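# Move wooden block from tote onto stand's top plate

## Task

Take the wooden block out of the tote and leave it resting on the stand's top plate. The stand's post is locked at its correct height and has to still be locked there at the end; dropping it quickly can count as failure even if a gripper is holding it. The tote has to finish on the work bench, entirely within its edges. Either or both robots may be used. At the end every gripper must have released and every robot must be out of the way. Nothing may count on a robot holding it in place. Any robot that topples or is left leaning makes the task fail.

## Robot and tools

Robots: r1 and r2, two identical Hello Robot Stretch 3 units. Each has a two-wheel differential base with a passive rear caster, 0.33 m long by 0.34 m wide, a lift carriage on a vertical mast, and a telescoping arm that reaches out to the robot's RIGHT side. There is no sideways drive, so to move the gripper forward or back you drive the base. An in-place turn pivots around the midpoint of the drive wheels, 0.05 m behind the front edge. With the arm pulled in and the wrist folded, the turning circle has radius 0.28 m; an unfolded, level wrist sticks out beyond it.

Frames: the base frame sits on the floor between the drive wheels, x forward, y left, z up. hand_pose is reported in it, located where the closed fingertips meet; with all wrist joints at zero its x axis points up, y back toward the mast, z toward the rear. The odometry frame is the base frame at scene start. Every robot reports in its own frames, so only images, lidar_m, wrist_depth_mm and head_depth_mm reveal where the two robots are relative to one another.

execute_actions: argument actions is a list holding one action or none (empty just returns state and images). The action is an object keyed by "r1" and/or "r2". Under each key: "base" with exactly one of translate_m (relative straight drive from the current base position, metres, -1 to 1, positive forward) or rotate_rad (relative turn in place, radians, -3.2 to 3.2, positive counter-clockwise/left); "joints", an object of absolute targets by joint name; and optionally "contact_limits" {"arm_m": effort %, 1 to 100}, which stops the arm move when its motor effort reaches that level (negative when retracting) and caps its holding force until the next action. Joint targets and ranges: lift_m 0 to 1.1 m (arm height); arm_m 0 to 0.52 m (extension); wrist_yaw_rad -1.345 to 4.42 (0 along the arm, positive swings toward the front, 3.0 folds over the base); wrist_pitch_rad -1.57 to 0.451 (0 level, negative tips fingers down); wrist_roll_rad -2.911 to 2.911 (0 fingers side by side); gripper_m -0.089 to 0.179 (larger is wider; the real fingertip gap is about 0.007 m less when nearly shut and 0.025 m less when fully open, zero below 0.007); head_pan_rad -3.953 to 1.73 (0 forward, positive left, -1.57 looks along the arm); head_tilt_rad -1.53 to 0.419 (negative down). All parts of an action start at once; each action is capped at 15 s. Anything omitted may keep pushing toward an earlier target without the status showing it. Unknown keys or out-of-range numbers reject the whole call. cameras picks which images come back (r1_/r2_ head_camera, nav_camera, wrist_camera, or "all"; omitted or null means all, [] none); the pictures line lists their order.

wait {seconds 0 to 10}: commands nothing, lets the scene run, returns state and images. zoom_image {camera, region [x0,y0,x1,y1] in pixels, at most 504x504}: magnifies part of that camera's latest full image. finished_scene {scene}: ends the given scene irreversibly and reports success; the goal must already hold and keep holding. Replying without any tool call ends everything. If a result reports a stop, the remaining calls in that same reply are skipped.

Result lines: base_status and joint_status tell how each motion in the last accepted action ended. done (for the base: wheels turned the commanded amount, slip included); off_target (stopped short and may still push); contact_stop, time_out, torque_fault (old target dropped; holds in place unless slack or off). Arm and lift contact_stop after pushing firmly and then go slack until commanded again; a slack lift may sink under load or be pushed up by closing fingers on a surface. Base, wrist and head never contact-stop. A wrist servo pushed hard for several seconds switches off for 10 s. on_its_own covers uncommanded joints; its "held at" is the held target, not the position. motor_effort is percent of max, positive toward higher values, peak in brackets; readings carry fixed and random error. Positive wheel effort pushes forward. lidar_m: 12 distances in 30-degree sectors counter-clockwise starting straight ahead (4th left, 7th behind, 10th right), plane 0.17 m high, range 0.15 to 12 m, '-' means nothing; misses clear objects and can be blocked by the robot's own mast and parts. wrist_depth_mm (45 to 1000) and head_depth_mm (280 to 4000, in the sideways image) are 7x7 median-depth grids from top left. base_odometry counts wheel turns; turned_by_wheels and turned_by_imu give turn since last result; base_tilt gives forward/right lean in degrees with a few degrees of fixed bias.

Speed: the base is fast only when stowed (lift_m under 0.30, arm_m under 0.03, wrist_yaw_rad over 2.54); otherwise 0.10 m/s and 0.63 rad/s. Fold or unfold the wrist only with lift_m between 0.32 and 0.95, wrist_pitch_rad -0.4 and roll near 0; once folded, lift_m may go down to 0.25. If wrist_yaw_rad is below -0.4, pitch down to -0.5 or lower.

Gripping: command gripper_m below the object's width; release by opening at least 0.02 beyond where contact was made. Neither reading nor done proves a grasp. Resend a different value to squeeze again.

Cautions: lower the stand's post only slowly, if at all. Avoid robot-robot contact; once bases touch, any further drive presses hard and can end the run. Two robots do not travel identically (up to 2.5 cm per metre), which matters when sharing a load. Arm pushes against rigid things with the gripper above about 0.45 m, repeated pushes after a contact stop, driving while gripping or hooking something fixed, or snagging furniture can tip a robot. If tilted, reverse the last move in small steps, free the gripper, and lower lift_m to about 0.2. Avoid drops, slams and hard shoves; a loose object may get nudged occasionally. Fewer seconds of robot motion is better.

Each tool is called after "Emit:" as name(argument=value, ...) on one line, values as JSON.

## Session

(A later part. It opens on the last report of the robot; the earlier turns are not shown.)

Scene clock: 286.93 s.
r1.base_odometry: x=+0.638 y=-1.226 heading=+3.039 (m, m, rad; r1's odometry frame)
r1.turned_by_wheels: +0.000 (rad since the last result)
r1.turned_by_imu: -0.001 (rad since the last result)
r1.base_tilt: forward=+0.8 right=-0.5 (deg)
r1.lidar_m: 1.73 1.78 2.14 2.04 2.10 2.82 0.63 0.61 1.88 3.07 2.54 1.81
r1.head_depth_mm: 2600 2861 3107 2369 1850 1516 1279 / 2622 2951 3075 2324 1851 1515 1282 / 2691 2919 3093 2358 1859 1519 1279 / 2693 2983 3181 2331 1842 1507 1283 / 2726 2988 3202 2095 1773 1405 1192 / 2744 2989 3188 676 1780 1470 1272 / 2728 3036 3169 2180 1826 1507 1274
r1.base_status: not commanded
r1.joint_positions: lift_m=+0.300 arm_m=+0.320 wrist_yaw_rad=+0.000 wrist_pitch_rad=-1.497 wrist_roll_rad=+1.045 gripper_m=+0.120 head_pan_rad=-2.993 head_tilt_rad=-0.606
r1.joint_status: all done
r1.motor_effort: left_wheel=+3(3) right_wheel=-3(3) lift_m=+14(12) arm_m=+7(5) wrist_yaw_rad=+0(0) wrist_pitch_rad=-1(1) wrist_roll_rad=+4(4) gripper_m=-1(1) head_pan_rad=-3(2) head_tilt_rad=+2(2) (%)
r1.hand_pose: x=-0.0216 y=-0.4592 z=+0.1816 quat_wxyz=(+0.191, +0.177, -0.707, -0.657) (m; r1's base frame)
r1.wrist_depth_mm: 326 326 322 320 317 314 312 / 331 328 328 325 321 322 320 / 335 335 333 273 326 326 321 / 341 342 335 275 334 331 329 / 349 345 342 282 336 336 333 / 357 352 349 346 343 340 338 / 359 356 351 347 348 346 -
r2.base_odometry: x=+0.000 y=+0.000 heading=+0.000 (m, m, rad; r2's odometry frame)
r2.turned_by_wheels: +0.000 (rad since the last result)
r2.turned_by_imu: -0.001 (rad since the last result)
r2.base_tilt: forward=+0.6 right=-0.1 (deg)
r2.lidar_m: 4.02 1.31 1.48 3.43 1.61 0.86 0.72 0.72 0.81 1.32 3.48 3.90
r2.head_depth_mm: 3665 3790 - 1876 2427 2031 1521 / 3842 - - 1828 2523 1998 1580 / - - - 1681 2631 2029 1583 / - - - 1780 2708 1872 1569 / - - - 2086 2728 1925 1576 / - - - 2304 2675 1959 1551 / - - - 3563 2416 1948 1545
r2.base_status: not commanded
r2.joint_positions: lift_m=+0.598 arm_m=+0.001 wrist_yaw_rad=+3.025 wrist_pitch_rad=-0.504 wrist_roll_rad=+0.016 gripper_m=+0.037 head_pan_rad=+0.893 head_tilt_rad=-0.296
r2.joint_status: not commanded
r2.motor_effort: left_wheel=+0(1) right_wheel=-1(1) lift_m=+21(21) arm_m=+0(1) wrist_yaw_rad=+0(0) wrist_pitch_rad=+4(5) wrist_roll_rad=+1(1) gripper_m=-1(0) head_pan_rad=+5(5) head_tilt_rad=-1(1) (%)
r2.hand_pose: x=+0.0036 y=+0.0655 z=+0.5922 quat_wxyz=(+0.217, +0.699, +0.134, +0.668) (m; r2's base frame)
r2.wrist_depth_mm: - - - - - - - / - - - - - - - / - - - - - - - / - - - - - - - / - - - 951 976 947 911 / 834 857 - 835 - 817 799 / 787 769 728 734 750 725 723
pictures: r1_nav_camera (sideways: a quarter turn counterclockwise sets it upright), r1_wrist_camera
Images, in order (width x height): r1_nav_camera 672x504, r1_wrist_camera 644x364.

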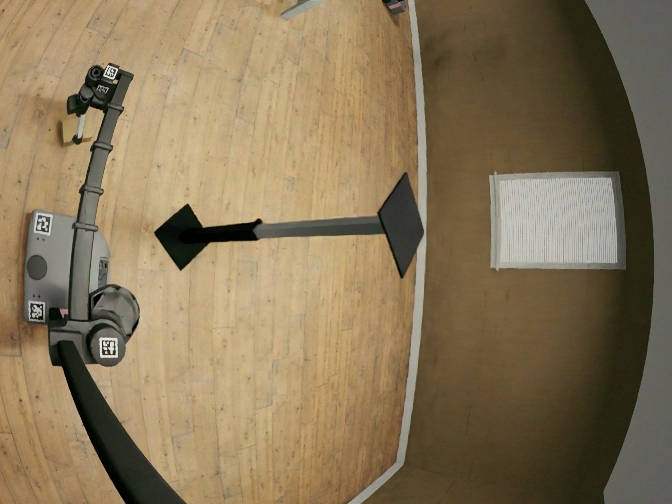

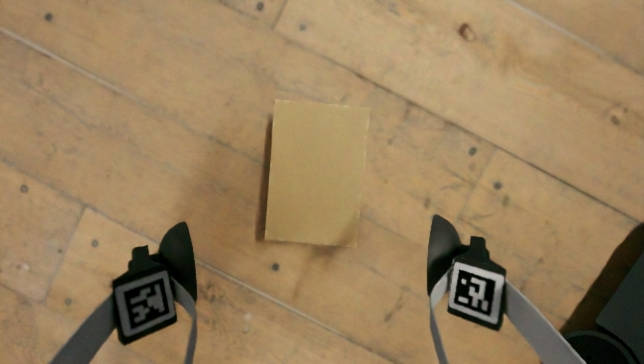

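Emit:
execute_actions(actions=[{"r1":{"joints":{"arm_m":0.36,"lift_m":0.2}}}], cameras=["r1_wrist_camera"])

Scene clock: 297.37 s.
r1.base_odometry: x=+0.638 y=-1.226 heading=+3.039 (m, m, rad; r1's odometry frame)
r1.turned_by_wheels: +0.000 (rad since the last result)
r1.turned_by_imu: -0.001 (rad since the last result)
r1.base_tilt: forward=+0.9 right=-0.5 (deg)
r1.lidar_m: 1.73 1.78 2.14 2.04 2.10 2.82 0.63 0.61 1.88 1.65 2.53 1.81
r1.head_depth_mm: 2613 2932 3139 2362 1839 1515 1278 / 2678 2885 3110 2362 1850 1510 1275 / 2651 2934 3121 2362 1841 1506 1280 / 2637 2943 3154 2393 1817 1514 1279 / 2729 2974 3165 2109 1775 1403 1186 / 2709 3011 3154 677 1792 1462 1268 / 2705 2990 3204 2179 1836 1499 1267
r1.base_status: not commanded
r1.joint_positions: lift_m=+0.200 arm_m=+0.360 wrist_yaw_rad=+0.000 wrist_pitch_rad=-1.498 wrist_roll_rad=+1.045 gripper_m=+0.120 head_pan_rad=-2.993 head_tilt_rad=-0.606
r1.joint_status: all done
r1.motor_effort: left_wheel=+3(3) right_wheel=-3(3) lift_m=+12(14) arm_m=+6(4) wrist_yaw_rad=-1(0) wrist_pitch_rad=-1(1) wrist_roll_rad=+3(3) gripper_m=-1(2) head_pan_rad=-3(1) head_tilt_rad=+3(3) (%)
r1.hand_pose: x=-0.0216 y=-0.4989 z=+0.0817 quat_wxyz=(+0.190, +0.177, -0.707, -0.658) (m; r1's base frame)
r1.wrist_depth_mm: 230 229 229 226 224 223 221 / 235 232 231 228 227 227 225 / 237 236 233 175 174 230 227 / 241 240 237 177 176 232 231 / 245 242 243 180 179 236 235 / 249 247 245 183 181 240 239 / 252 252 250 247 246 247 242
r2.base_odometry: x=+0.000 y=+0.000 heading=+0.000 (m, m, rad; r2's odometry frame)
r2.turned_by_wheels: +0.000 (rad since the last result)
r2.turned_by_imu: +0.000 (rad since the last result)
r2.base_tilt: forward=+0.8 right=-0.2 (deg)
r2.lidar_m: 3.99 1.32 1.48 3.44 1.60 0.86 0.72 0.72 0.81 1.32 3.49 3.93
r2.head_depth_mm: 3677 3877 - 1868 2436 2029 1521 / 3867 - - 1855 2526 2033 1593 / - - - 1678 2578 2033 1584 / - - - 1771 2734 1856 1570 / - - - 2083 2718 1921 1583 / - - - 2296 2689 1986 1553 / - - - 3555 2387 1955 1547
r2.base_status: not commanded
r2.joint_positions: lift_m=+0.598 arm_m=+0.001 wrist_yaw_rad=+3.025 wrist_pitch_rad=-0.504 wrist_roll_rad=+0.016 gripper_m=+0.037 head_pan_rad=+0.893 head_tilt_rad=-0.296
r2.joint_status: not commanded
r2.motor_effort: left_wheel=+1(1) right_wheel=-1(0) lift_m=+21(21) arm_m=+0(0) wrist_yaw_rad=+0(0) wrist_pitch_rad=+5(5) wrist_roll_rad=+0(0) gripper_m=-1(0) head_pan_rad=+5(5) head_tilt_rad=-1(1) (%)
r2.hand_pose: x=+0.0036 y=+0.0655 z=+0.5922 quat_wxyz=(+0.217, +0.699, +0.134, +0.668) (m; r2's base frame)
r2.wrist_depth_mm: - - - - - - - / - - - - - - - / - - - - - - - / - - - - - - - / - - - 990 981 930 954 / 853 850 - 811 - 814 826 / 777 758 735 757 723 709 722
pictures: r1_wrist_camera
Images, in order (width x height): r1_wrist_camera 644x364.

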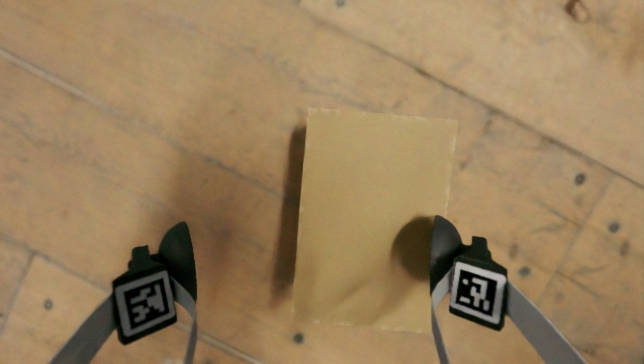

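Emit:
execute_actions(actions=[{"r1":{"joints":{"arm_m":0.325}}}], cameras=[])

Emit:
execute_actions(actions=[{"r1":{"joints":{"lift_m":0.14}}}], cameras=["r1_wrist_camera"])

Scene clock: 304.03 s.
r1.base_odometry: x=+0.638 y=-1.226 heading=+3.039 (m, m, rad; r1's odometry frame)
r1.turned_by_wheels: +0.000 (rad since the last result)
r1.turned_by_imu: -0.001 (rad since the last result)
r1.base_tilt: forward=+0.7 right=-0.4 (deg)
r1.lidar_m: 1.73 1.78 2.14 2.04 2.10 2.81 0.63 0.61 1.88 1.65 2.54 1.81
r1.head_depth_mm: 2646 2942 3096 2384 1837 1518 1285 / 2666 2891 3133 2410 1848 1504 1280 / 2698 2938 3134 2387 1849 1508 1283 / 2683 2897 3162 2327 1853 1503 1281 / 2664 2974 3206 2088 1780 1401 1191 / 2712 2963 3159 678 1800 1477 1272 / 2732 3064 3222 2186 1828 1503 1285
r1.base_status: not commanded
r1.joint_positions: lift_m=+0.200 arm_m=+0.326 wrist_yaw_rad=+0.000 wrist_pitch_rad=-1.496 wrist_roll_rad=+1.045 gripper_m=+0.120 head_pan_rad=-2.993 head_tilt_rad=-0.606
r1.joint_status: all done
r1.motor_effort: left_wheel=+3(3) right_wheel=-3(3) lift_m=+12(12) arm_m=-6(5) wrist_yaw_rad=-1(1) wrist_pitch_rad=-2(1) wrist_roll_rad=+4(3) gripper_m=+1(1) head_pan_rad=-1(2) head_tilt_rad=+2(2) (%)
r1.hand_pose: x=-0.0216 y=-0.4654 z=+0.0817 quat_wxyz=(+0.191, +0.177, -0.708, -0.657) (m; r1's base frame)
r1.wrist_depth_mm: 231 229 227 225 224 222 220 / 235 233 231 229 227 227 223 / 239 235 234 175 174 229 228 / 241 239 238 177 176 234 231 / 247 245 241 180 179 236 234 / 250 248 247 183 182 238 237 / 254 253 250 247 245 244 242
r2.base_odometry: x=+0.000 y=+0.000 heading=+0.000 (m, m, rad; r2's odometry frame)
r2.turned_by_wheels: +0.000 (rad since the last result)
r2.turned_by_imu: +0.000 (rad since the last result)
r2.base_tilt: forward=+0.7 right=-0.2 (deg)
r2.lidar_m: 3.99 1.32 1.48 3.47 1.60 0.86 0.72 0.72 0.81 1.32 3.48 3.91
r2.head_depth_mm: 3675 3898 - 1866 2447 2028 1516 / 3877 - - 1844 2552 2002 1598 / - - - 1682 2641 2015 1583 / - - - 1786 2740 1872 1581 / - - - 2098 2718 1931 1570 / - - - 2287 2628 1971 1555 / - - - 3592 2412 1969 1540
r2.base_status: not commanded
r2.joint_positions: lift_m=+0.598 arm_m=+0.001 wrist_yaw_rad=+3.025 wrist_pitch_rad=-0.504 wrist_roll_rad=+0.016 gripper_m=+0.037 head_pan_rad=+0.893 head_tilt_rad=-0.296
r2.joint_status: not commanded
r2.motor_effort: left_wheel=+1(1) right_wheel=+0(1) lift_m=+21(21) arm_m=+0(0) wrist_yaw_rad=+1(1) wrist_pitch_rad=+5(5) wrist_roll_rad=+1(1) gripper_m=-1(1) head_pan_rad=+4(5) head_tilt_rad=-1(1) (%)
r2.hand_pose: x=+0.0036 y=+0.0655 z=+0.5922 quat_wxyz=(+0.217, +0.699, +0.134, +0.668) (m; r2's base frame)
r2.wrist_depth_mm: - - - - - - - / - - - - - - - / - - - - - - - / - - - - - - - / 995 982 - 964 - 941 935 / 865 866 - 841 - 815 826 / 779 749 746 747 729 713 714
pictures: none
No camera images: the call's "cameras" was empty. Leave "cameras" out to get every camera's image.

Scene clock: 304.70 s.
r1.base_odometry: x=+0.638 y=-1.226 heading=+3.039 (m, m, rad; r1's odometry frame)
r1.turned_by_wheels: +0.000 (rad since the last result)
r1.turned_by_imu: +0.000 (rad since the last result)
r1.base_tilt: forward=+0.9 right=-0.5 (deg)
r1.lidar_m: 1.73 1.78 2.14 2.04 2.10 2.81 0.63 0.62 1.88 1.65 2.53 1.81
r1.head_depth_mm: 2635 2860 3094 2367 1841 1521 1283 / 2617 2913 3145 2377 1853 1516 1282 / 2661 2957 3128 2343 1852 1502 1283 / 2707 2958 3167 2366 1845 1500 1275 / 2747 2992 3135 2095 1787 1394 1179 / 2743 3035 3139 676 1774 1466 1265 / 2724 2972 3165 2180 1817 1497 1266
r1.base_status: not commanded
r1.joint_positions: lift_m=+0.198 arm_m=+0.325 wrist_yaw_rad=+0.002 wrist_pitch_rad=-1.511 wrist_roll_rad=+1.045 gripper_m=+0.120 head_pan_rad=-2.993 head_tilt_rad=-0.606
r1.joint_status: lift_m contact_stop (moved -0.003 of -0.060)
r1.on_its_own: lift_m is slack since a contact_stop, until your next command for it (your +0.140 is given up)
r1.motor_effort: left_wheel=+2(3) right_wheel=+0(3) lift_m=+17(17) arm_m=-5(6) wrist_yaw_rad=-3(3) wrist_pitch_rad=+4(5) wrist_roll_rad=+4(3) gripper_m=-3(3) head_pan_rad=-3(2) head_tilt_rad=+3(2) (%)
r1.hand_pose: x=-0.0216 y=-0.4615 z=+0.0791 quat_wxyz=(+0.190, +0.179, -0.702, -0.662) (m; r1's base frame)
r1.wrist_depth_mm: 225 225 224 224 222 221 220 / 230 228 228 228 226 225 225 / 232 232 230 164 169 228 228 / 237 236 234 168 171 232 231 / 240 239 238 170 174 235 235 / 244 245 243 173 177 239 237 / 249 250 248 245 246 244 241
r2.base_odometry: x=+0.000 y=+0.000 heading=+0.000 (m, m, rad; r2's odometry frame)
r2.turned_by_wheels: +0.000 (rad since the last result)
r2.turned_by_imu: +0.000 (rad since the last result)
r2.base_tilt: forward=+0.6 right=-0.2 (deg)
r2.lidar_m: 4.00 1.31 1.48 3.46 1.60 0.86 0.72 0.72 0.81 1.32 3.48 3.91
r2.head_depth_mm: 3698 3748 - 1863 2366 2039 1513 / 3910 - - 1838 2523 2006 1597 / - - - 1686 2602 2009 1582 / - - - 1786 2767 1862 1570 / - - - 2085 2728 1932 1570 / - - - 2291 2695 1980 1559 / - - - 3547 2395 1954 1562
r2.base_status: not commanded
r2.joint_positions: lift_m=+0.598 arm_m=+0.001 wrist_yaw_rad=+3.025 wrist_pitch_rad=-0.504 wrist_roll_rad=+0.016 gripper_m=+0.037 head_pan_rad=+0.893 head_tilt_rad=-0.296
r2.joint_status: not commanded
r2.motor_effort: left_wheel=+1(1) right_wheel=-1(1) lift_m=+21(21) arm_m=+0(0) wrist_yaw_rad=+0(0) wrist_pitch_rad=+5(4) wrist_roll_rad=+0(0) gripper_m=-1(0) head_pan_rad=+4(5) head_tilt_rad=-1(1) (%)
r2.hand_pose: x=+0.0036 y=+0.0655 z=+0.5922 quat_wxyz=(+0.217, +0.699, +0.134, +0.668) (m; r2's base frame)
r2.wrist_depth_mm: - - - - - - - / - - - - - - - / - - - - - - - / - - - - - - - / - 998 - 980 - 933 935 / 873 863 - 830 - 828 830 / 762 759 747 730 754 722 720
pictures: r1_wrist_camera
Images, in order (width x height): r1_wrist_camera 644x364.

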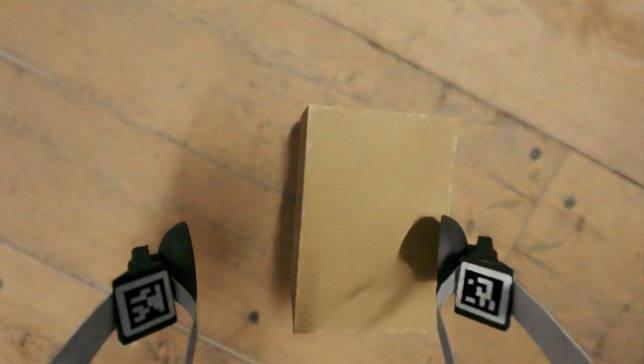

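Emit:
execute_actions(actions=[{"r1":{"joints":{"lift_m":0.24}}}], cameras=[])

Emit:
execute_actions(actions=[{"r1":{"joints":{"arm_m":0.285}}}], cameras=[])

Emit:
execute_actions(actions=[{"r1":{"joints":{"lift_m":0.15}}}], cameras=["r1_wrist_camera"])

Scene clock: 314.03 s.
r1.base_odometry: x=+0.638 y=-1.226 heading=+3.039 (m, m, rad; r1's odometry frame)
r1.turned_by_wheels: +0.000 (rad since the last result)
r1.turned_by_imu: -0.001 (rad since the last result)
r1.base_tilt: forward=+0.7 right=-0.6 (deg)
r1.lidar_m: 1.73 1.78 2.13 2.04 2.11 2.82 0.63 0.61 1.88 1.65 2.54 1.80
r1.head_depth_mm: 2637 2891 3102 2393 1834 1509 1279 / 2649 2905 3102 2388 1850 1514 1275 / 2657 2926 3119 2352 1837 1503 1274 / 2658 2909 3201 2337 1842 1512 1276 / 2695 2958 3109 2103 1787 1395 1187 / 2718 2981 3214 678 1763 1456 1269 / 2749 3022 3232 2193 1834 1515 1267
r1.base_status: not commanded
r1.joint_positions: lift_m=+0.240 arm_m=+0.325 wrist_yaw_rad=+0.002 wrist_pitch_rad=-1.497 wrist_roll_rad=+1.045 gripper_m=+0.120 head_pan_rad=-2.993 head_tilt_rad=-0.606
r1.joint_status: all done
r1.motor_effort: left_wheel=+2(2) right_wheel=-2(2) lift_m=+22(25) arm_m=-5(6) wrist_yaw_rad=-4(3) wrist_pitch_rad=-1(2) wrist_roll_rad=+3(3) gripper_m=-1(0) head_pan_rad=-2(1) head_tilt_rad=+2(3) (%)
r1.hand_pose: x=-0.0216 y=-0.4650 z=+0.1211 quat_wxyz=(+0.191, +0.177, -0.707, -0.657) (m; r1's base frame)
r1.wrist_depth_mm: 268 268 265 261 261 260 258 / 270 269 266 267 266 264 261 / 278 276 271 214 266 265 266 / 280 281 276 216 215 271 269 / 285 282 279 220 219 276 274 / 288 288 286 222 222 278 276 / 294 294 288 286 286 284 282
r2.base_odometry: x=+0.000 y=+0.000 heading=+0.000 (m, m, rad; r2's odometry frame)
r2.turned_by_wheels: +0.000 (rad since the last result)
r2.turned_by_imu: -0.001 (rad since the last result)
r2.base_tilt: forward=+0.5 right=-0.2 (deg)
r2.lidar_m: 3.98 1.32 1.48 3.45 1.60 0.87 0.72 0.72 0.81 1.33 3.47 3.91
r2.head_depth_mm: 3624 3910 - 1845 2430 2047 1514 / 3884 - - 1845 2534 2014 1581 / - - - 1679 2630 2000 1582 / - - - 1769 2698 1866 1571 / - - - 2100 2721 1910 1558 / - - - 2312 2656 1962 1569 / - - - 3582 2442 1950 1540
r2.base_status: not commanded
r2.joint_positions: lift_m=+0.598 arm_m=+0.001 wrist_yaw_rad=+3.025 wrist_pitch_rad=-0.504 wrist_roll_rad=+0.016 gripper_m=+0.037 head_pan_rad=+0.893 head_tilt_rad=-0.296
r2.joint_status: not commanded
r2.motor_effort: left_wheel=+1(1) right_wheel=+0(1) lift_m=+21(21) arm_m=+0(0) wrist_yaw_rad=+1(0) wrist_pitch_rad=+5(4) wrist_roll_rad=+1(1) gripper_m=+0(0) head_pan_rad=+6(4) head_tilt_rad=-1(1) (%)
r2.hand_pose: x=+0.0036 y=+0.0655 z=+0.5922 quat_wxyz=(+0.217, +0.699, +0.134, +0.668) (m; r2's base frame)
r2.wrist_depth_mm: - - - - - - - / - - - - - - - / - - - - - - - / - - - - - - - / - 997 - 956 987 926 936 / 904 862 - 840 - 832 807 / 772 759 744 731 738 733 720
pictures: none
No camera images: the call's "cameras" was empty. Leave "cameras" out to get every camera's image.

Scene clock: 315.40 s.
r1.base_odometry: x=+0.638 y=-1.226 heading=+3.039 (m, m, rad; r1's odometry frame)
r1.turned_by_wheels: +0.000 (rad since the last result)
r1.turned_by_imu: +0.000 (rad since the last result)
r1.base_tilt: forward=+0.7 right=-0.4 (deg)
r1.lidar_m: 1.73 1.78 2.14 2.04 2.10 2.82 0.63 0.61 1.89 3.08 2.54 1.81
r1.head_depth_mm: 2632 2888 3073 2381 1851 1520 1285 / 2645 2938 3160 2385 1855 1516 1280 / 2638 2961 3159 2382 1832 1528 1275 / 2704 2968 3132 2344 1847 1510 1270 / 2757 2963 3135 2121 1785 1397 1184 / 2720 2981 3131 679 1781 1470 1277 / 2752 3032 3240 2170 1807 1502 1267
r1.base_status: not commanded
r1.joint_positions: lift_m=+0.240 arm_m=+0.285 wrist_yaw_rad=+0.002 wrist_pitch_rad=-1.497 wrist_roll_rad=+1.045 gripper_m=+0.120 head_pan_rad=-2.993 head_tilt_rad=-0.606
r1.joint_status: all done
r1.motor_effort: left_wheel=+2(2) right_wheel=-2(2) lift_m=+22(22) arm_m=-6(8) wrist_yaw_rad=-3(3) wrist_pitch_rad=-1(1) wrist_roll_rad=+3(3) gripper_m=+0(1) head_pan_rad=-2(2) head_tilt_rad=+2(3) (%)
r1.hand_pose: x=-0.0216 y=-0.4250 z=+0.1211 quat_wxyz=(+0.191, +0.177, -0.707, -0.657) (m; r1's base frame)
r1.wrist_depth_mm: 269 266 263 263 261 259 259 / 273 273 269 266 264 264 260 / 276 276 272 212 270 269 265 / 282 278 276 216 272 271 270 / 285 283 281 218 277 275 272 / 291 289 286 285 282 279 277 / 294 295 291 289 287 284 281
r2.base_odometry: x=+0.000 y=+0.000 heading=+0.000 (m, m, rad; r2's odometry frame)
r2.turned_by_wheels: +0.000 (rad since the last result)
r2.turned_by_imu: +0.000 (rad since the last result)
r2.base_tilt: forward=+0.6 right=-0.1 (deg)
r2.lidar_m: 4.01 1.32 1.48 3.46 1.61 0.86 0.72 0.72 0.81 1.32 3.48 3.91
r2.head_depth_mm: 3634 3847 3999 1856 2432 2038 1521 / 3881 - - 1830 2508 2044 1582 / - - - 1683 2583 2026 1590 / - - - 1783 2742 1858 1581 / - - - 2087 2707 1935 1572 / - - - 2279 2693 1960 1549 / - - - 3518 2441 1958 1529
r2.base_status: not commanded
r2.joint_positions: lift_m=+0.598 arm_m=+0.001 wrist_yaw_rad=+3.025 wrist_pitch_rad=-0.504 wrist_roll_rad=+0.016 gripper_m=+0.037 head_pan_rad=+0.893 head_tilt_rad=-0.296
r2.joint_status: not commanded
r2.motor_effort: left_wheel=+1(1) right_wheel=+0(1) lift_m=+21(21) arm_m=+0(0) wrist_yaw_rad=+1(0) wrist_pitch_rad=+5(4) wrist_roll_rad=+1(1) gripper_m=+1(0) head_pan_rad=+4(5) head_tilt_rad=-2(1) (%)
r2.hand_pose: x=+0.0036 y=+0.0655 z=+0.5922 quat_wxyz=(+0.217, +0.699, +0.134, +0.668) (m; r2's base frame)
r2.wrist_depth_mm: - - - - - - - / - - - - - - - / - - - - - - - / - - - - - - - / - 986 - 980 956 940 937 / 859 846 - 825 - 838 825 / 757 744 741 725 736 721 713
pictures: none
No camera images: the call's "cameras" was empty. Leave "cameras" out to get every camera's image.

Scene clock: 317.07 s.
r1.base_odometry: x=+0.638 y=-1.226 heading=+3.039 (m, m, rad; r1's odometry frame)
r1.turned_by_wheels: +0.000 (rad since the last result)
r1.turned_by_imu: +0.000 (rad since the last result)
r1.base_tilt: forward=+0.8 right=-0.5 (deg)
r1.lidar_m: 1.72 1.78 2.14 2.04 2.11 2.81 0.63 0.61 1.88 1.64 2.54 1.81
r1.head_depth_mm: 2615 2877 3112 2376 1850 1510 1279 / 2662 2961 3188 2360 1864 1516 1277 / 2679 2974 3130 2355 1836 1509 1275 / 2679 2924 3168 2358 1849 1501 1269 / 2679 2948 3213 2080 1776 1393 1187 / 2720 3007 3160 676 1766 1458 1272 / 2726 3023 3200 2156 1830 1500 1275
r1.base_status: not commanded
r1.joint_positions: lift_m=+0.150 arm_m=+0.285 wrist_yaw_rad=+0.002 wrist_pitch_rad=-1.497 wrist_roll_rad=+1.045 gripper_m=+0.120 head_pan_rad=-2.993 head_tilt_rad=-0.606
r1.joint_status: all done
r1.motor_effort: left_wheel=+2(2) right_wheel=-2(2) lift_m=+14(20) arm_m=-5(5) wrist_yaw_rad=-2(3) wrist_pitch_rad=-1(1) wrist_roll_rad=+3(3) gripper_m=-1(0) head_pan_rad=-3(2) head_tilt_rad=+2(2) (%)
r1.hand_pose: x=-0.0216 y=-0.4250 z=+0.0316 quat_wxyz=(+0.191, +0.177, -0.707, -0.657) (m; r1's base frame)
r1.wrist_depth_mm: 182 181 179 178 176 176 174 / 185 184 124 123 178 178 178 / 188 187 126 125 181 181 179 / 190 190 128 127 184 184 183 / 194 192 130 129 187 187 185 / 197 - 132 131 191 189 188 / 201 200 134 133 194 193 191
r2.base_odometry: x=+0.000 y=+0.000 heading=+0.000 (m, m, rad; r2's odometry frame)
r2.turned_by_wheels: +0.000 (rad since the last result)
r2.turned_by_imu: +0.000 (rad since the last result)
r2.base_tilt: forward=+0.8 right=-0.2 (deg)
r2.lidar_m: 4.01 1.32 1.48 3.44 1.60 0.86 0.72 0.72 0.81 1.32 3.49 3.93
r2.head_depth_mm: 3644 3812 - 1849 2405 2023 1521 / 3867 - - 1836 2539 2027 1581 / - - - 1673 2629 1993 1577 / - - - 1760 2702 1851 1573 / - - - 2074 2659 1946 1562 / - - - 2291 2662 1979 1546 / - - - 3542 2403 1939 1556
r2.base_status: not commanded
r2.joint_positions: lift_m=+0.598 arm_m=+0.001 wrist_yaw_rad=+3.025 wrist_pitch_rad=-0.504 wrist_roll_rad=+0.016 gripper_m=+0.037 head_pan_rad=+0.893 head_tilt_rad=-0.296
r2.joint_status: not commanded
r2.motor_effort: left_wheel=+1(0) right_wheel=+0(1) lift_m=+21(21) arm_m=+0(0) wrist_yaw_rad=+0(0) wrist_pitch_rad=+4(5) wrist_roll_rad=+1(0) gripper_m=+0(1) head_pan_rad=+5(4) head_tilt_rad=-1(1) (%)
r2.hand_pose: x=+0.0036 y=+0.0655 z=+0.5922 quat_wxyz=(+0.217, +0.699, +0.134, +0.668) (m; r2's base frame)
r2.wrist_depth_mm: - - - - - - - / - - - - - - - / - - - - - - - / - - - - - - - / 996 990 - 974 980 983 904 / 872 854 - 869 - 828 801 / 770 775 715 710 719 730 708
pictures: r1_wrist_camera
Images, in order (width x height): r1_wrist_camera 644x364.

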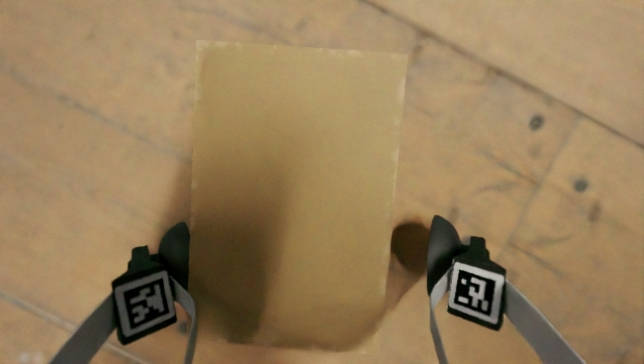

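In position; grip and lift.

Emit:
execute_actions(actions=[{"r1":{"joints":{"gripper_m":0.03}}}], cameras=[])

Emit:
execute_actions(actions=[{"r1":{"joints":{"lift_m":1.1,"arm_m":0.0}}}], cameras=["r1_wrist_camera","r1_nav_camera"])

Scene clock: 324.17 s.
r1.base_odometry: x=+0.638 y=-1.226 heading=+3.039 (m, m, rad; r1's odometry frame)
r1.turned_by_wheels: +0.000 (rad since the last result)
r1.turned_by_imu: -0.001 (rad since the last result)
r1.base_tilt: forward=+0.9 right=-0.5 (deg)
r1.lidar_m: 1.73 1.77 2.14 2.04 2.10 2.80 0.63 0.61 1.88 1.65 2.54 1.81
r1.head_depth_mm: 2616 2903 3133 2368 1844 1520 1284 / 2639 2869 3101 2380 1857 1509 1271 / 2677 2928 3144 2370 1843 1502 1276 / 2655 2961 3139 2317 1848 1508 1283 / 2649 2970 3221 2080 1790 1392 1189 / 2700 2993 3162 677 1772 1464 1270 / 2728 3073 3253 2177 1829 1502 1276
r1.base_status: not commanded
r1.joint_positions: lift_m=+0.150 arm_m=+0.285 wrist_yaw_rad=+0.002 wrist_pitch_rad=-1.497 wrist_roll_rad=+1.046 gripper_m=+0.031 head_pan_rad=-2.993 head_tilt_rad=-0.606
r1.joint_status: all done
r1.motor_effort: left_wheel=+2(2) right_wheel=-2(2) lift_m=+15(15) arm_m=-5(6) wrist_yaw_rad=-3(2) wrist_pitch_rad=-1(1) wrist_roll_rad=+3(3) gripper_m=-25(97) head_pan_rad=-1(1) head_tilt_rad=+2(2) (%)
r1.hand_pose: x=-0.0216 y=-0.4250 z=+0.0316 quat_wxyz=(+0.191, +0.177, -0.707, -0.657) (m; r1's base frame)
r1.wrist_depth_mm: 181 181 179 177 177 175 175 / 184 183 123 122 122 179 177 / 187 187 124 123 124 181 180 / 190 189 126 125 183 184 182 / 193 192 128 127 127 187 185 / 197 195 129 129 128 188 188 / 199 198 196 130 194 193 192
r2.base_odometry: x=+0.000 y=+0.000 heading=+0.000 (m, m, rad; r2's odometry frame)
r2.turned_by_wheels: +0.000 (rad since the last result)
r2.turned_by_imu: +0.000 (rad since the last result)
r2.base_tilt: forward=+0.7 right=-0.4 (deg)
r2.lidar_m: 4.01 1.32 1.48 3.46 1.60 0.86 0.72 0.72 0.81 1.32 3.48 3.91
r2.head_depth_mm: 3694 3814 - 1860 2421 2043 1521 / 3891 - - 1823 2491 2027 1593 / - - - 1676 2612 2015 1583 / - - - 1792 2707 1859 1566 / - - - 2087 2702 1925 1577 / - - - 2281 2691 1966 1556 / - - - 3597 2428 1968 1546
r2.base_status: not commanded
r2.joint_positions: lift_m=+0.598 arm_m=+0.001 wrist_yaw_rad=+3.025 wrist_pitch_rad=-0.504 wrist_roll_rad=+0.016 gripper_m=+0.037 head_pan_rad=+0.893 head_tilt_rad=-0.296
r2.joint_status: not commanded
r2.motor_effort: left_wheel=+1(0) right_wheel=-1(1) lift_m=+21(21) arm_m=+0(0) wrist_yaw_rad=+1(1) wrist_pitch_rad=+5(5) wrist_roll_rad=+0(0) gripper_m=-1(0) head_pan_rad=+4(4) head_tilt_rad=-1(1) (%)
r2.hand_pose: x=+0.0036 y=+0.0655 z=+0.5922 quat_wxyz=(+0.217, +0.699, +0.134, +0.668) (m; r2's base frame)
r2.wrist_depth_mm: - - - - - - - / - - - - - - - / - - - - - - - / - - - - - - - / - - - 948 - 922 933 / 874 861 - 844 - 824 809 / 766 763 713 734 744 716 723
pictures: none
No camera images: the call's "cameras" was empty. Leave "cameras" out to get every camera's image.

Scene clock: 333.63 s.
r1.base_odometry: x=+0.638 y=-1.226 heading=+3.039 (m, m, rad; r1's odometry frame)
r1.turned_by_wheels: +0.000 (rad since the last result)
r1.turned_by_imu: -0.001 (rad since the last result)
r1.base_tilt: forward=+0.9 right=-0.6 (deg)
r1.lidar_m: 1.73 1.78 2.15 2.04 2.10 2.81 0.63 0.61 1.88 1.65 2.55 1.81
r1.head_depth_mm: - - 3000 2379 1865 1514 1281 / - - 2963 2344 1840 1498 1273 / - - 3121 2366 1853 1509 1274 / - - 3033 2355 1844 1494 1279 / - - 3029 2090 1779 1402 1189 / - - 3051 677 1776 1482 1274 / - - 3099 2190 1819 1515 1271
r1.base_status: not commanded
r1.joint_positions: lift_m=+1.100 arm_m=+0.000 wrist_yaw_rad=+0.001 wrist_pitch_rad=-1.497 wrist_roll_rad=+1.046 gripper_m=+0.044 head_pan_rad=-2.993 head_tilt_rad=-0.606
r1.joint_status: all done
r1.on_its_own: gripper_m is held at +0.043, not at your +0.030, by its stall guard, which is not easing now
r1.motor_effort: left_wheel=+2(2) right_wheel=-2(2) lift_m=+23(26) arm_m=-6(6) wrist_yaw_rad=-2(3) wrist_pitch_rad=-1(1) wrist_roll_rad=+3(3) gripper_m=-21(25) head_pan_rad=-2(2) head_tilt_rad=+2(2) (%)
r1.hand_pose: x=-0.0216 y=-0.1400 z=+0.9811 quat_wxyz=(+0.191, +0.177, -0.707, -0.657) (m; r1's base frame)
r1.wrist_depth_mm: - - - - - - - / - - 124 124 124 - - / - - 126 125 - - - / - - 127 126 126 - - / - - 128 127 127 - - / - - 129 128 128 - - / - - - 130 - - -
r2.base_odometry: x=+0.000 y=+0.000 heading=+0.000 (m, m, rad; r2's odometry frame)
r2.turned_by_wheels: +0.000 (rad since the last result)
r2.turned_by_imu: -0.001 (rad since the last result)
r2.base_tilt: forward=+0.6 right=-0.3 (deg)
r2.lidar_m: 4.02 1.32 1.48 3.46 1.60 0.86 0.72 0.72 0.81 1.32 3.49 3.90
r2.head_depth_mm: 3662 3773 - 1847 2411 2069 1519 / 3909 - - 1844 2512 2015 1590 / - - - 1678 2610 2034 1585 / - - - 1772 2790 1864 1564 / - - - 2078 2704 1944 1556 / - - - 2309 2689 1962 1554 / - - - 3588 2444 1957 1562
r2.base_status: not commanded
r2.joint_positions: lift_m=+0.598 arm_m=+0.001 wrist_yaw_rad=+3.025 wrist_pitch_rad=-0.504 wrist_roll_rad=+0.016 gripper_m=+0.037 head_pan_rad=+0.893 head_tilt_rad=-0.296
r2.joint_status: not commanded
r2.motor_effort: left_wheel=+1(1) right_wheel=+0(1) lift_m=+21(21) arm_m=+1(0) wrist_yaw_rad=+0(1) wrist_pitch_rad=+4(5) wrist_roll_rad=+1(1) gripper_m=+0(1) head_pan_rad=+5(5) head_tilt_rad=-1(1) (%)
r2.hand_pose: x=+0.0036 y=+0.0655 z=+0.5922 quat_wxyz=(+0.217, +0.699, +0.134, +0.668) (m; r2's base frame)
r2.wrist_depth_mm: - - - - - - - / - - - - - - - / - - - - - - - / - - - - - - - / - 968 - 986 976 950 944 / 851 851 - 844 - 803 795 / 775 724 735 753 733 735 721
pictures: r1_nav_camera (sideways: a quarter turn counterclockwise sets it upright), r1_wrist_camera
Images, in order (width x height): r1_nav_camera 672x504, r1_wrist_camera 644x364.

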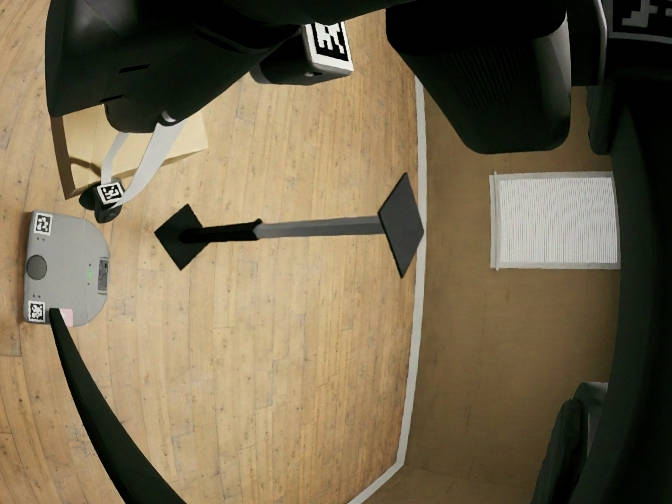

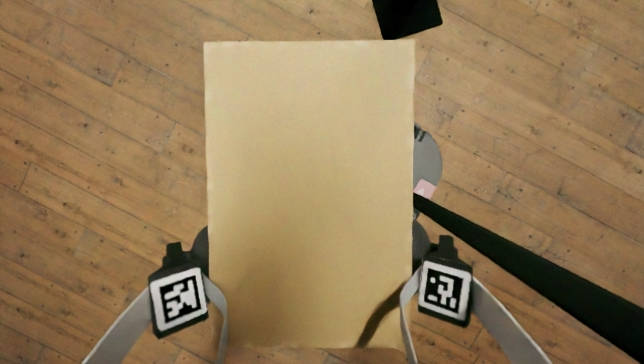

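Emit:
execute_actions(actions=[{"r1":{"base":{"rotate_rad":-1.31},"joints":{"head_pan_rad":-1.57,"head_tilt_rad":-0.5}}}], cameras=["r1_nav_camera","r1_head_camera"])

Scene clock: 344.77 s.
r1.base_odometry: x=+0.638 y=-1.226 heading=+1.729 (m, m, rad; r1's odometry frame)
r1.turned_by_wheels: -1.310 (rad since the last result)
r1.turned_by_imu: -1.326 (rad since the last result)
r1.base_tilt: forward=+0.7 right=-0.5 (deg)
r1.lidar_m: 3.67 2.04 1.73 1.73 1.96 2.05 2.04 2.33 3.07 0.61 1.91 1.65
r1.head_depth_mm: - - - - - - - / - - - - - - - / 2602 - - - - - - / 2657 3000 3260 757 1318 861 - / 2721 2997 3302 715 1837 1530 - / 2819 3044 3308 2809 2070 1630 1391 / 2889 3060 3403 2777 2062 1640 1356
r1.base_status: done
r1.joint_positions: lift_m=+1.100 arm_m=+0.000 wrist_yaw_rad=+0.001 wrist_pitch_rad=-1.497 wrist_roll_rad=+1.046 gripper_m=+0.044 head_pan_rad=-1.577 head_tilt_rad=-0.507
r1.joint_status: all done
r1.on_its_own: gripper_m is held at +0.043, not at your +0.030, by its stall guard, which is not easing now
r1.motor_effort: left_wheel=+3(7) right_wheel=-4(6) lift_m=+23(23) arm_m=-6(6) wrist_yaw_rad=-2(3) wrist_pitch_rad=-1(1) wrist_roll_rad=+3(3) gripper_m=-20(20) head_pan_rad=+3(26) head_tilt_rad=+3(15) (%)
r1.hand_pose: x=-0.0216 y=-0.1400 z=+0.9811 quat_wxyz=(+0.191, +0.177, -0.707, -0.657) (m; r1's base frame)
r1.wrist_depth_mm: - - - - - - - / - - 124 124 124 - - / - - 125 125 - - - / - - 127 126 126 - - / - - 128 127 127 - - / - - 129 128 128 - - / - - - 130 - - -
r2.base_odometry: x=+0.000 y=+0.000 heading=+0.000 (m, m, rad; r2's odometry frame)
r2.turned_by_wheels: +0.000 (rad since the last result)
r2.turned_by_imu: -0.001 (rad since the last result)
r2.base_tilt: forward=+0.6 right=-0.2 (deg)
r2.lidar_m: 4.01 1.32 1.48 3.44 1.60 0.86 0.72 0.72 0.81 1.32 3.47 3.93
r2.head_depth_mm: 3662 3797 3923 1852 2386 2036 1527 / 3859 - - 1817 2526 2017 1594 / - - - 1676 2638 1990 1571 / - - - 1765 2724 1866 1572 / - - - 2090 2696 1913 1567 / - - - 2301 2664 1963 1554 / - - - 3602 2403 1935 1553
r2.base_status: not commanded
r2.joint_positions: lift_m=+0.598 arm_m=+0.001 wrist_yaw_rad=+3.025 wrist_pitch_rad=-0.504 wrist_roll_rad=+0.016 gripper_m=+0.037 head_pan_rad=+0.893 head_tilt_rad=-0.296
r2.joint_status: not commanded
r2.motor_effort: left_wheel=+1(1) right_wheel=-1(1) lift_m=+21(21) arm_m=+0(0) wrist_yaw_rad=+0(0) wrist_pitch_rad=+5(4) wrist_roll_rad=+1(0) gripper_m=-1(1) head_pan_rad=+5(5) head_tilt_rad=-1(2) (%)
r2.hand_pose: x=+0.0036 y=+0.0655 z=+0.5922 quat_wxyz=(+0.217, +0.699, +0.134, +0.668) (m; r2's base frame)
r2.wrist_depth_mm: - - - - - - - / - - - - - - - / - - - - - - - / - - - - - - - / - - - 957 981 934 949 / 859 850 - 844 - 810 795 / 774 764 728 765 721 713 739
pictures: r1_head_camera (sideways: a quarter turn clockwise sets it upright), r1_nav_camera (sideways: a quarter turn counterclockwise sets it upright)
Images, in order (width x height): r1_head_camera 896x504, r1_nav_camera 672x504.

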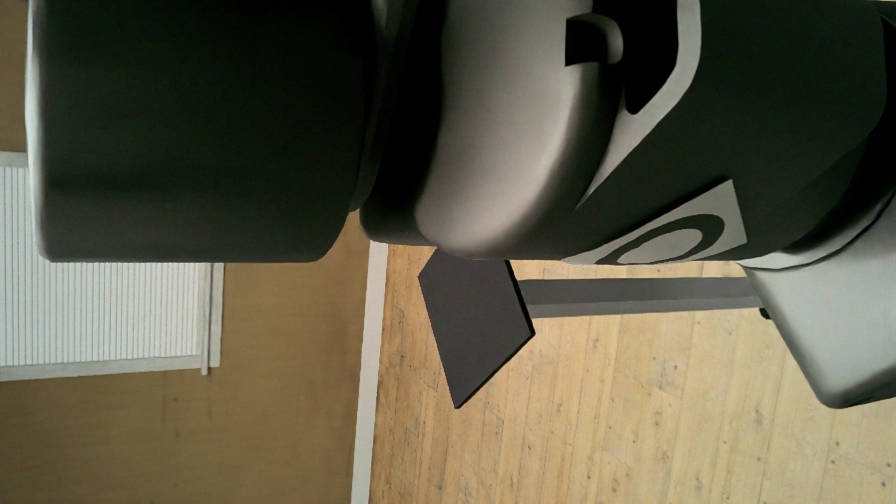

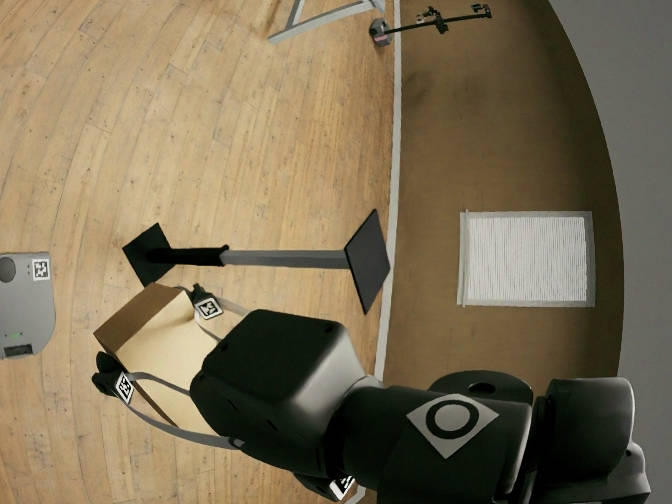

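Emit:
execute_actions(actions=[{"r1":{"base":{"translate_m":0.06},"joints":{"arm_m":0.3},"contact_limits":{"arm_m":15}}}], cameras=["r1_wrist_camera","r1_nav_camera"])

Scene clock: 355.43 s.
r1.base_odometry: x=+0.628 y=-1.167 heading=+1.730 (m, m, rad; r1's odometry frame)
r1.turned_by_wheels: +0.000 (rad since the last result)
r1.turned_by_imu: -0.001 (rad since the last result)
r1.base_tilt: forward=+0.7 right=-0.6 (deg)
r1.lidar_m: 3.65 2.02 1.72 1.72 1.95 2.10 2.10 2.39 3.08 0.61 1.84 1.60
r1.head_depth_mm: - 2803 3047 2825 2089 1647 1347 / 2558 2791 3046 2789 1924 1640 1358 / - - 3081 2802 496 1640 1359 / 2668 - - - 474 1552 1005 / 2756 2972 3195 2741 1979 1635 1359 / 2816 3089 3384 2797 2086 1638 1358 / 2843 3092 3395 2758 2064 1622 1356
r1.base_status: done
r1.joint_positions: lift_m=+1.100 arm_m=+0.300 wrist_yaw_rad=+0.000 wrist_pitch_rad=-1.497 wrist_roll_rad=+1.047 gripper_m=+0.044 head_pan_rad=-1.577 head_tilt_rad=-0.507
r1.joint_status: all done
r1.on_its_own: gripper_m is held at +0.043, not at your +0.030, by its stall guard, which is not easing now
r1.motor_effort: left_wheel=+3(8) right_wheel=-3(5) lift_m=+23(23) arm_m=+7(6) wrist_yaw_rad=+0(3) wrist_pitch_rad=-1(1) wrist_roll_rad=+2(3) gripper_m=-20(21) head_pan_rad=+2(2) head_tilt_rad=+3(3) (%)
r1.contact_limits: arm_m 15 (drawing in: default 27, maximum 44; extending or still: default 38, maximum 61)
r1.hand_pose: x=-0.0216 y=-0.4392 z=+0.9811 quat_wxyz=(+0.190, +0.176, -0.707, -0.658) (m; r1's base frame)
r1.wrist_depth_mm: 170 170 - - - - - / 172 172 124 124 124 - - / 176 174 125 125 - - - / - 178 127 126 126 - - / - - 128 127 127 - - / - - 129 128 128 - - / - - - 130 - - -
r2.base_odometry: x=+0.000 y=+0.000 heading=+0.000 (m, m, rad; r2's odometry frame)
r2.turned_by_wheels: +0.000 (rad since the last result)
r2.turned_by_imu: -0.001 (rad since the last result)
r2.base_tilt: forward=+0.6 right=-0.2 (deg)
r2.lidar_m: 3.98 1.32 1.48 3.45 1.60 0.86 0.72 0.72 0.81 1.32 3.46 3.93
r2.head_depth_mm: 3694 3859 - 1867 2410 2030 1510 / 3855 - - 1836 2536 2011 1587 / - - - 1681 2627 2004 1587 / - - - 1775 2742 1852 1579 / - - - 2104 2741 1948 1563 / - - - 2310 2695 1960 1560 / - - - 3575 2408 1949 1551
r2.base_status: not commanded
r2.joint_positions: lift_m=+0.598 arm_m=+0.001 wrist_yaw_rad=+3.025 wrist_pitch_rad=-0.504 wrist_roll_rad=+0.016 gripper_m=+0.037 head_pan_rad=+0.893 head_tilt_rad=-0.296
r2.joint_status: not commanded
r2.motor_effort: left_wheel=+1(1) right_wheel=-1(1) lift_m=+21(21) arm_m=+0(1) wrist_yaw_rad=+0(1) wrist_pitch_rad=+5(4) wrist_roll_rad=+0(1) gripper_m=+0(0) head_pan_rad=+4(4) head_tilt_rad=-1(2) (%)
r2.hand_pose: x=+0.0036 y=+0.0655 z=+0.5922 quat_wxyz=(+0.217, +0.699, +0.134, +0.668) (m; r2's base frame)
r2.wrist_depth_mm: - - - - - - - / - - - - - - - / - - - - - - - / - - - - - - - / - 990 - 969 987 923 911 / 881 864 - 826 - 828 798 / 776 778 728 734 731 712 711
pictures: r1_nav_camera (sideways: a quarter turn counterclockwise sets it upright), r1_wrist_camera
Images, in order (width x height): r1_nav_camera 672x504, r1_wrist_camera 644x364.

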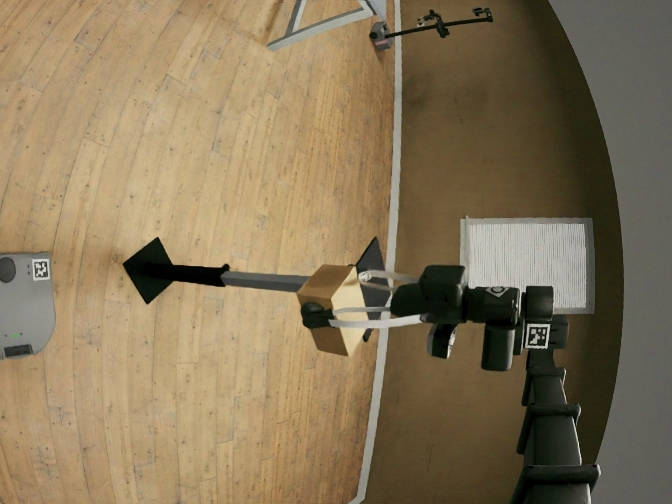

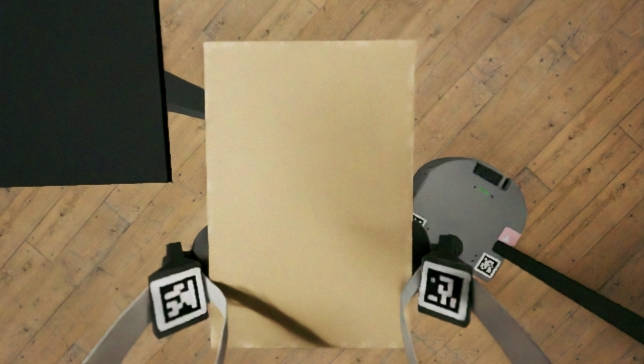

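Emit:
execute_actions(actions=[{"r1":{"joints":{"arm_m":0.1}}}], cameras=[])

Emit:
execute_actions(actions=[{"r1":{"joints":{"wrist_pitch_rad":0.0,"wrist_roll_rad":0.0}}}], cameras=["r1_wrist_camera","r1_nav_camera"])

Scene clock: 380.43 s.
r1.base_odometry: x=+0.628 y=-1.167 heading=+1.730 (m, m, rad; r1's odometry frame)
r1.turned_by_wheels: +0.000 (rad since the last result)
r1.turned_by_imu: -0.001 (rad since the last result)
r1.base_tilt: forward=+0.8 right=-0.6 (deg)
r1.lidar_m: 3.64 2.02 1.72 1.71 1.95 2.11 2.11 2.39 3.06 0.61 1.84 1.59
r1.head_depth_mm: - - - - 1935 1649 354 / - - - - 1937 374 316 / 2603 - - - - - 299 / 2670 3038 - - - 334 305 / 2795 3011 3296 2964 - 1645 1292 / 2810 3115 3351 2799 2067 1640 1353 / 2893 3162 3387 2780 2059 1618 1358
r1.base_status: not commanded
r1.joint_positions: lift_m=+1.100 arm_m=+0.100 wrist_yaw_rad=+0.000 wrist_pitch_rad=-1.497 wrist_roll_rad=+1.047 gripper_m=+0.044 head_pan_rad=-1.577 head_tilt_rad=-0.507
r1.joint_status: all done
r1.on_its_own: gripper_m is held at +0.043, not at your +0.030, by its stall guard, which is not easing now
r1.motor_effort: left_wheel=+3(3) right_wheel=-3(3) lift_m=+23(23) arm_m=-6(4) wrist_yaw_rad=-1(0) wrist_pitch_rad=-1(1) wrist_roll_rad=+2(3) gripper_m=-19(21) head_pan_rad=+2(2) head_tilt_rad=+2(3) (%)
r1.hand_pose: x=-0.0216 y=-0.2400 z=+0.9811 quat_wxyz=(+0.190, +0.176, -0.707, -0.658) (m; r1's base frame)
r1.wrist_depth_mm: 429 - - - - - - / - - 124 124 124 - - / - - 125 125 125 - - / - - 127 126 126 - - / - - 128 127 127 - - / - - 129 128 128 - - / - - - 130 - - -
r2.base_odometry: x=+0.000 y=+0.000 heading=+0.000 (m, m, rad; r2's odometry frame)
r2.turned_by_wheels: +0.000 (rad since the last result)
r2.turned_by_imu: -0.001 (rad since the last result)
r2.base_tilt: forward=+0.6 right=-0.1 (deg)
r2.lidar_m: 4.00 1.32 1.48 3.43 1.61 0.86 0.72 0.72 0.81 1.32 3.49 3.93
r2.head_depth_mm: 3636 3838 - 1878 2423 2028 1509 / 3967 - - 1824 2543 2033 1589 / - - - 1670 2599 1989 1574 / - - - 1783 2734 1871 1571 / - - - 2105 2705 1948 1566 / - - - 2318 2696 1970 1569 / - - - 3558 2407 1960 1548
r2.base_status: not commanded
r2.joint_positions: lift_m=+0.598 arm_m=+0.001 wrist_yaw_rad=+3.025 wrist_pitch_rad=-0.504 wrist_roll_rad=+0.016 gripper_m=+0.037 head_pan_rad=+0.893 head_tilt_rad=-0.296
r2.joint_status: not commanded
r2.motor_effort: left_wheel=+1(1) right_wheel=+0(1) lift_m=+21(21) arm_m=+0(0) wrist_yaw_rad=+0(0) wrist_pitch_rad=+5(5) wrist_roll_rad=+0(0) gripper_m=+0(1) head_pan_rad=+4(4) head_tilt_rad=-1(2) (%)
r2.hand_pose: x=+0.0036 y=+0.0655 z=+0.5922 quat_wxyz=(+0.217, +0.699, +0.134, +0.668) (m; r2's base frame)
r2.wrist_depth_mm: - - - - - - - / - - - - - - - / - - - - - - - / - - - - - - - / - - - 950 979 927 954 / 861 858 - 819 - 820 806 / 777 760 729 742 740 718 716
pictures: none
No camera images: the call's "cameras" was empty. Leave "cameras" out to get every camera's image.

Scene clock: 381.97 s.
r1.base_odometry: x=+0.628 y=-1.167 heading=+1.730 (m, m, rad; r1's odometry frame)
r1.turned_by_wheels: +0.000 (rad since the last result)
r1.turned_by_imu: +0.000 (rad since the last result)
r1.base_tilt: forward=+0.8 right=-0.4 (deg)
r1.lidar_m: 3.63 2.02 1.71 1.71 1.96 2.10 2.10 2.39 3.08 0.61 1.84 1.60
r1.head_depth_mm: - - - 2619 2091 1656 1369 / - - - 2677 2107 1642 1361 / 2635 - - - 2055 1641 1354 / 2658 - - 651 771 1548 1000 / 2771 2917 3324 2702 2064 1626 1355 / 2780 3039 3302 2785 2070 1630 1351 / 2790 3083 3469 2825 2061 1639 1345
r1.base_status: not commanded
r1.joint_positions: lift_m=+1.100 arm_m=+0.100 wrist_yaw_rad=+0.000 wrist_pitch_rad=-0.048 wrist_roll_rad=+0.005 gripper_m=+0.044 head_pan_rad=-1.577 head_tilt_rad=-0.507
r1.joint_status: all done
r1.on_its_own: gripper_m is held at +0.043, not at your +0.030, by its stall guard, which is not easing now
r1.motor_effort: left_wheel=+3(3) right_wheel=-3(3) lift_m=+23(23) arm_m=-6(5) wrist_yaw_rad=+0(1) wrist_pitch_rad=+19(18) wrist_roll_rad=-3(4) gripper_m=-20(21) head_pan_rad=+1(3) head_tilt_rad=+3(3) (%)
r1.hand_pose: x=-0.0214 y=-0.5002 z=+1.2020 quat_wxyz=(+0.705, +0.017, -0.709, -0.017) (m; r1's base frame)
r1.wrist_depth_mm: - - - - - - - / - - 126 125 - - - / - - 126 126 - - - / - - 127 127 - - - / - - 128 128 127 - - / - - 129 128 128 - - / - - - 129 - - -
r2.base_odometry: x=+0.000 y=+0.000 heading=+0.000 (m, m, rad; r2's odometry frame)
r2.turned_by_wheels: +0.000 (rad since the last result)
r2.turned_by_imu: +0.000 (rad since the last result)
r2.base_tilt: forward=+0.7 right=-0.3 (deg)
r2.lidar_m: 4.02 1.32 1.48 3.44 1.60 0.86 0.72 0.72 0.81 1.32 3.48 3.93
r2.head_depth_mm: 3648 3868 3940 1850 2390 2044 1520 / 3835 - - 1844 2537 2030 1579 / - - - 1663 2612 2009 1584 / - - - 1762 2774 1886 1575 / - - - 2093 2693 1927 1560 / - - - 2290 2682 1987 1565 / - - - 3583 2443 1954 1555
r2.base_status: not commanded
r2.joint_positions: lift_m=+0.598 arm_m=+0.001 wrist_yaw_rad=+3.025 wrist_pitch_rad=-0.504 wrist_roll_rad=+0.016 gripper_m=+0.037 head_pan_rad=+0.893 head_tilt_rad=-0.296
r2.joint_status: not commanded
r2.motor_effort: left_wheel=+1(0) right_wheel=-1(0) lift_m=+21(21) arm_m=+0(0) wrist_yaw_rad=+0(0) wrist_pitch_rad=+4(5) wrist_roll_rad=+1(0) gripper_m=-1(1) head_pan_rad=+5(5) head_tilt_rad=-1(1) (%)
r2.hand_pose: x=+0.0036 y=+0.0655 z=+0.5922 quat_wxyz=(+0.217, +0.699, +0.134, +0.668) (m; r2's base frame)
r2.wrist_depth_mm: - - - - - - - / - - - - - - - / - - - - - - - / - - - - - - - / - - - 983 998 956 922 / 880 873 - 845 - 806 796 / 767 763 735 746 736 728 719
pictures: r1_nav_camera (sideways: a quarter turn counterclockwise sets it upright), r1_wrist_camera
Images, in order (width x height): r1_nav_camera 672x504, r1_wrist_camera 644x364.

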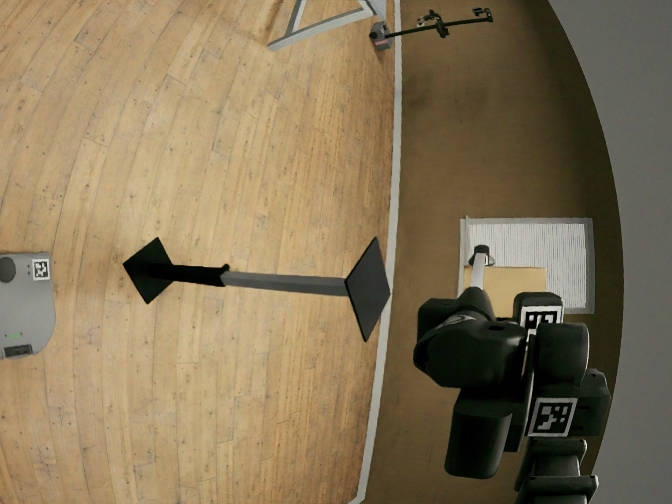

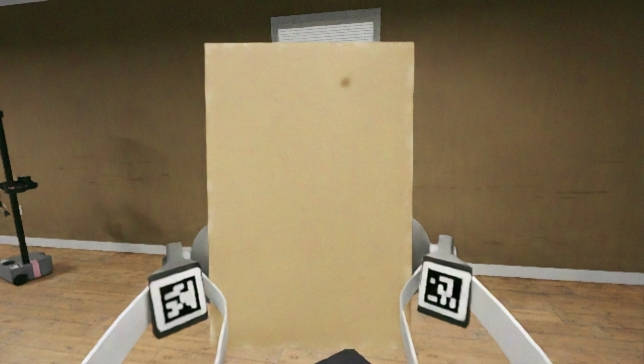

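Emit:
execute_actions(actions=[{"r1":{"joints":{"arm_m":0.21,"lift_m":0.93,"head_tilt_rad":-0.75}}}], cameras=["r1_head_camera","r1_nav_camera"])

Scene clock: 389.80 s.
r1.base_odometry: x=+0.628 y=-1.167 heading=+1.730 (m, m, rad; r1's odometry frame)
r1.turned_by_wheels: +0.000 (rad since the last result)
r1.turned_by_imu: -0.001 (rad since the last result)
r1.base_tilt: forward=+1.0 right=-0.5 (deg)
r1.lidar_m: 3.65 2.02 1.71 1.72 1.96 2.10 2.10 2.40 3.08 0.61 1.84 1.60
r1.head_depth_mm: 2642 2952 - - 1632 1386 1210 / 2671 2967 - 1860 1620 1372 1202 / 2731 2994 - 1849 1633 1386 1199 / 2715 532 - 1858 1508 1284 1204 / 2828 3030 2309 1962 1618 1371 1194 / 2885 3142 2493 1949 1631 1366 1192 / 2955 3226 2486 1936 1598 1367 1188
r1.base_status: not commanded
r1.joint_positions: lift_m=+0.930 arm_m=+0.210 wrist_yaw_rad=+0.000 wrist_pitch_rad=-0.046 wrist_roll_rad=+0.005 gripper_m=+0.044 head_pan_rad=-1.577 head_tilt_rad=-0.740
r1.joint_status: all done
r1.on_its_own: gripper_m is held at +0.043, not at your +0.030, by its stall guard, which is not easing now
r1.motor_effort: left_wheel=+3(3) right_wheel=-3(3) lift_m=+15(22) arm_m=+6(5) wrist_yaw_rad=-1(1) wrist_pitch_rad=+18(19) wrist_roll_rad=-3(3) gripper_m=-20(21) head_pan_rad=+3(3) head_tilt_rad=-6(27) (%)
r1.hand_pose: x=-0.0214 y=-0.6094 z=+1.0329 quat_wxyz=(+0.705, +0.017, -0.708, -0.017) (m; r1's base frame)
r1.wrist_depth_mm: - - - - - - - / - - 125 124 - - - / - - 126 126 - - - / - - 127 127 - - - / - - 128 127 128 - - / - - 129 129 128 - - / - - 190 130 187 208 -
r2.base_odometry: x=+0.000 y=+0.000 heading=+0.000 (m, m, rad; r2's odometry frame)
r2.turned_by_wheels: +0.000 (rad since the last result)
r2.turned_by_imu: -0.001 (rad since the last result)
r2.base_tilt: forward=+0.7 right=-0.3 (deg)
r2.lidar_m: 4.01 1.32 1.48 3.45 1.60 0.86 0.72 0.72 0.81 1.32 3.48 3.91
r2.head_depth_mm: 3673 3849 - 1848 2414 2036 1525 / 3955 - - 1832 2491 2007 1597 / - - - 1680 2619 1994 1576 / - - - 1768 2718 1851 1566 / - - - 2086 2724 1947 1554 / - - - 2293 2662 1985 1553 / - - - 3554 2369 1955 1561
r2.base_status: not commanded
r2.joint_positions: lift_m=+0.598 arm_m=+0.001 wrist_yaw_rad=+3.025 wrist_pitch_rad=-0.504 wrist_roll_rad=+0.016 gripper_m=+0.037 head_pan_rad=+0.893 head_tilt_rad=-0.296
r2.joint_status: not commanded
r2.motor_effort: left_wheel=+1(1) right_wheel=-1(1) lift_m=+21(21) arm_m=-1(0) wrist_yaw_rad=+0(0) wrist_pitch_rad=+5(5) wrist_roll_rad=+1(0) gripper_m=+0(0) head_pan_rad=+3(4) head_tilt_rad=-1(1) (%)
r2.hand_pose: x=+0.0036 y=+0.0655 z=+0.5922 quat_wxyz=(+0.217, +0.699, +0.134, +0.668) (m; r2's base frame)
r2.wrist_depth_mm: - - - - - - - / - - - - - - - / - - - - - - - / - - - - - - - / 995 990 - 967 - 961 878 / 862 884 - 850 - 830 806 / 790 738 736 738 739 714 717
pictures: r1_head_camera (sideways: a quarter turn clockwise sets it upright), r1_nav_camera (sideways: a quarter turn counterclockwise sets it upright)
Images, in order (width x height): r1_head_camera 896x504, r1_nav_camera 672x504.

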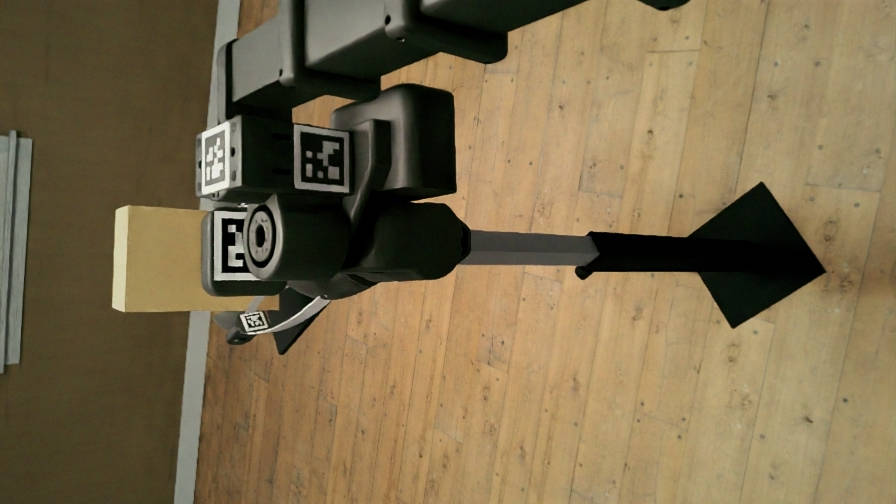

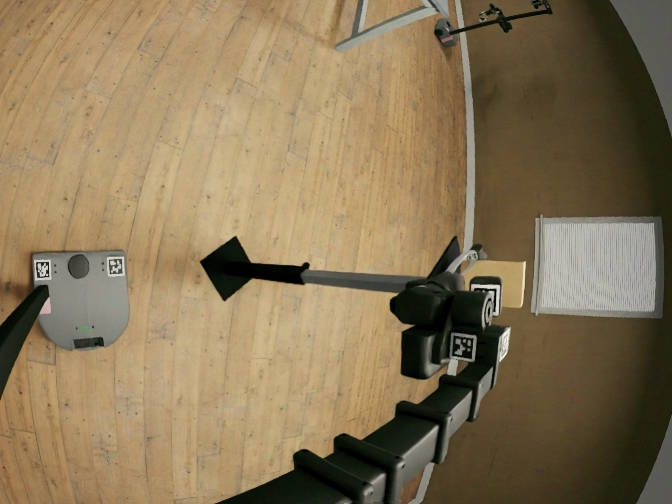

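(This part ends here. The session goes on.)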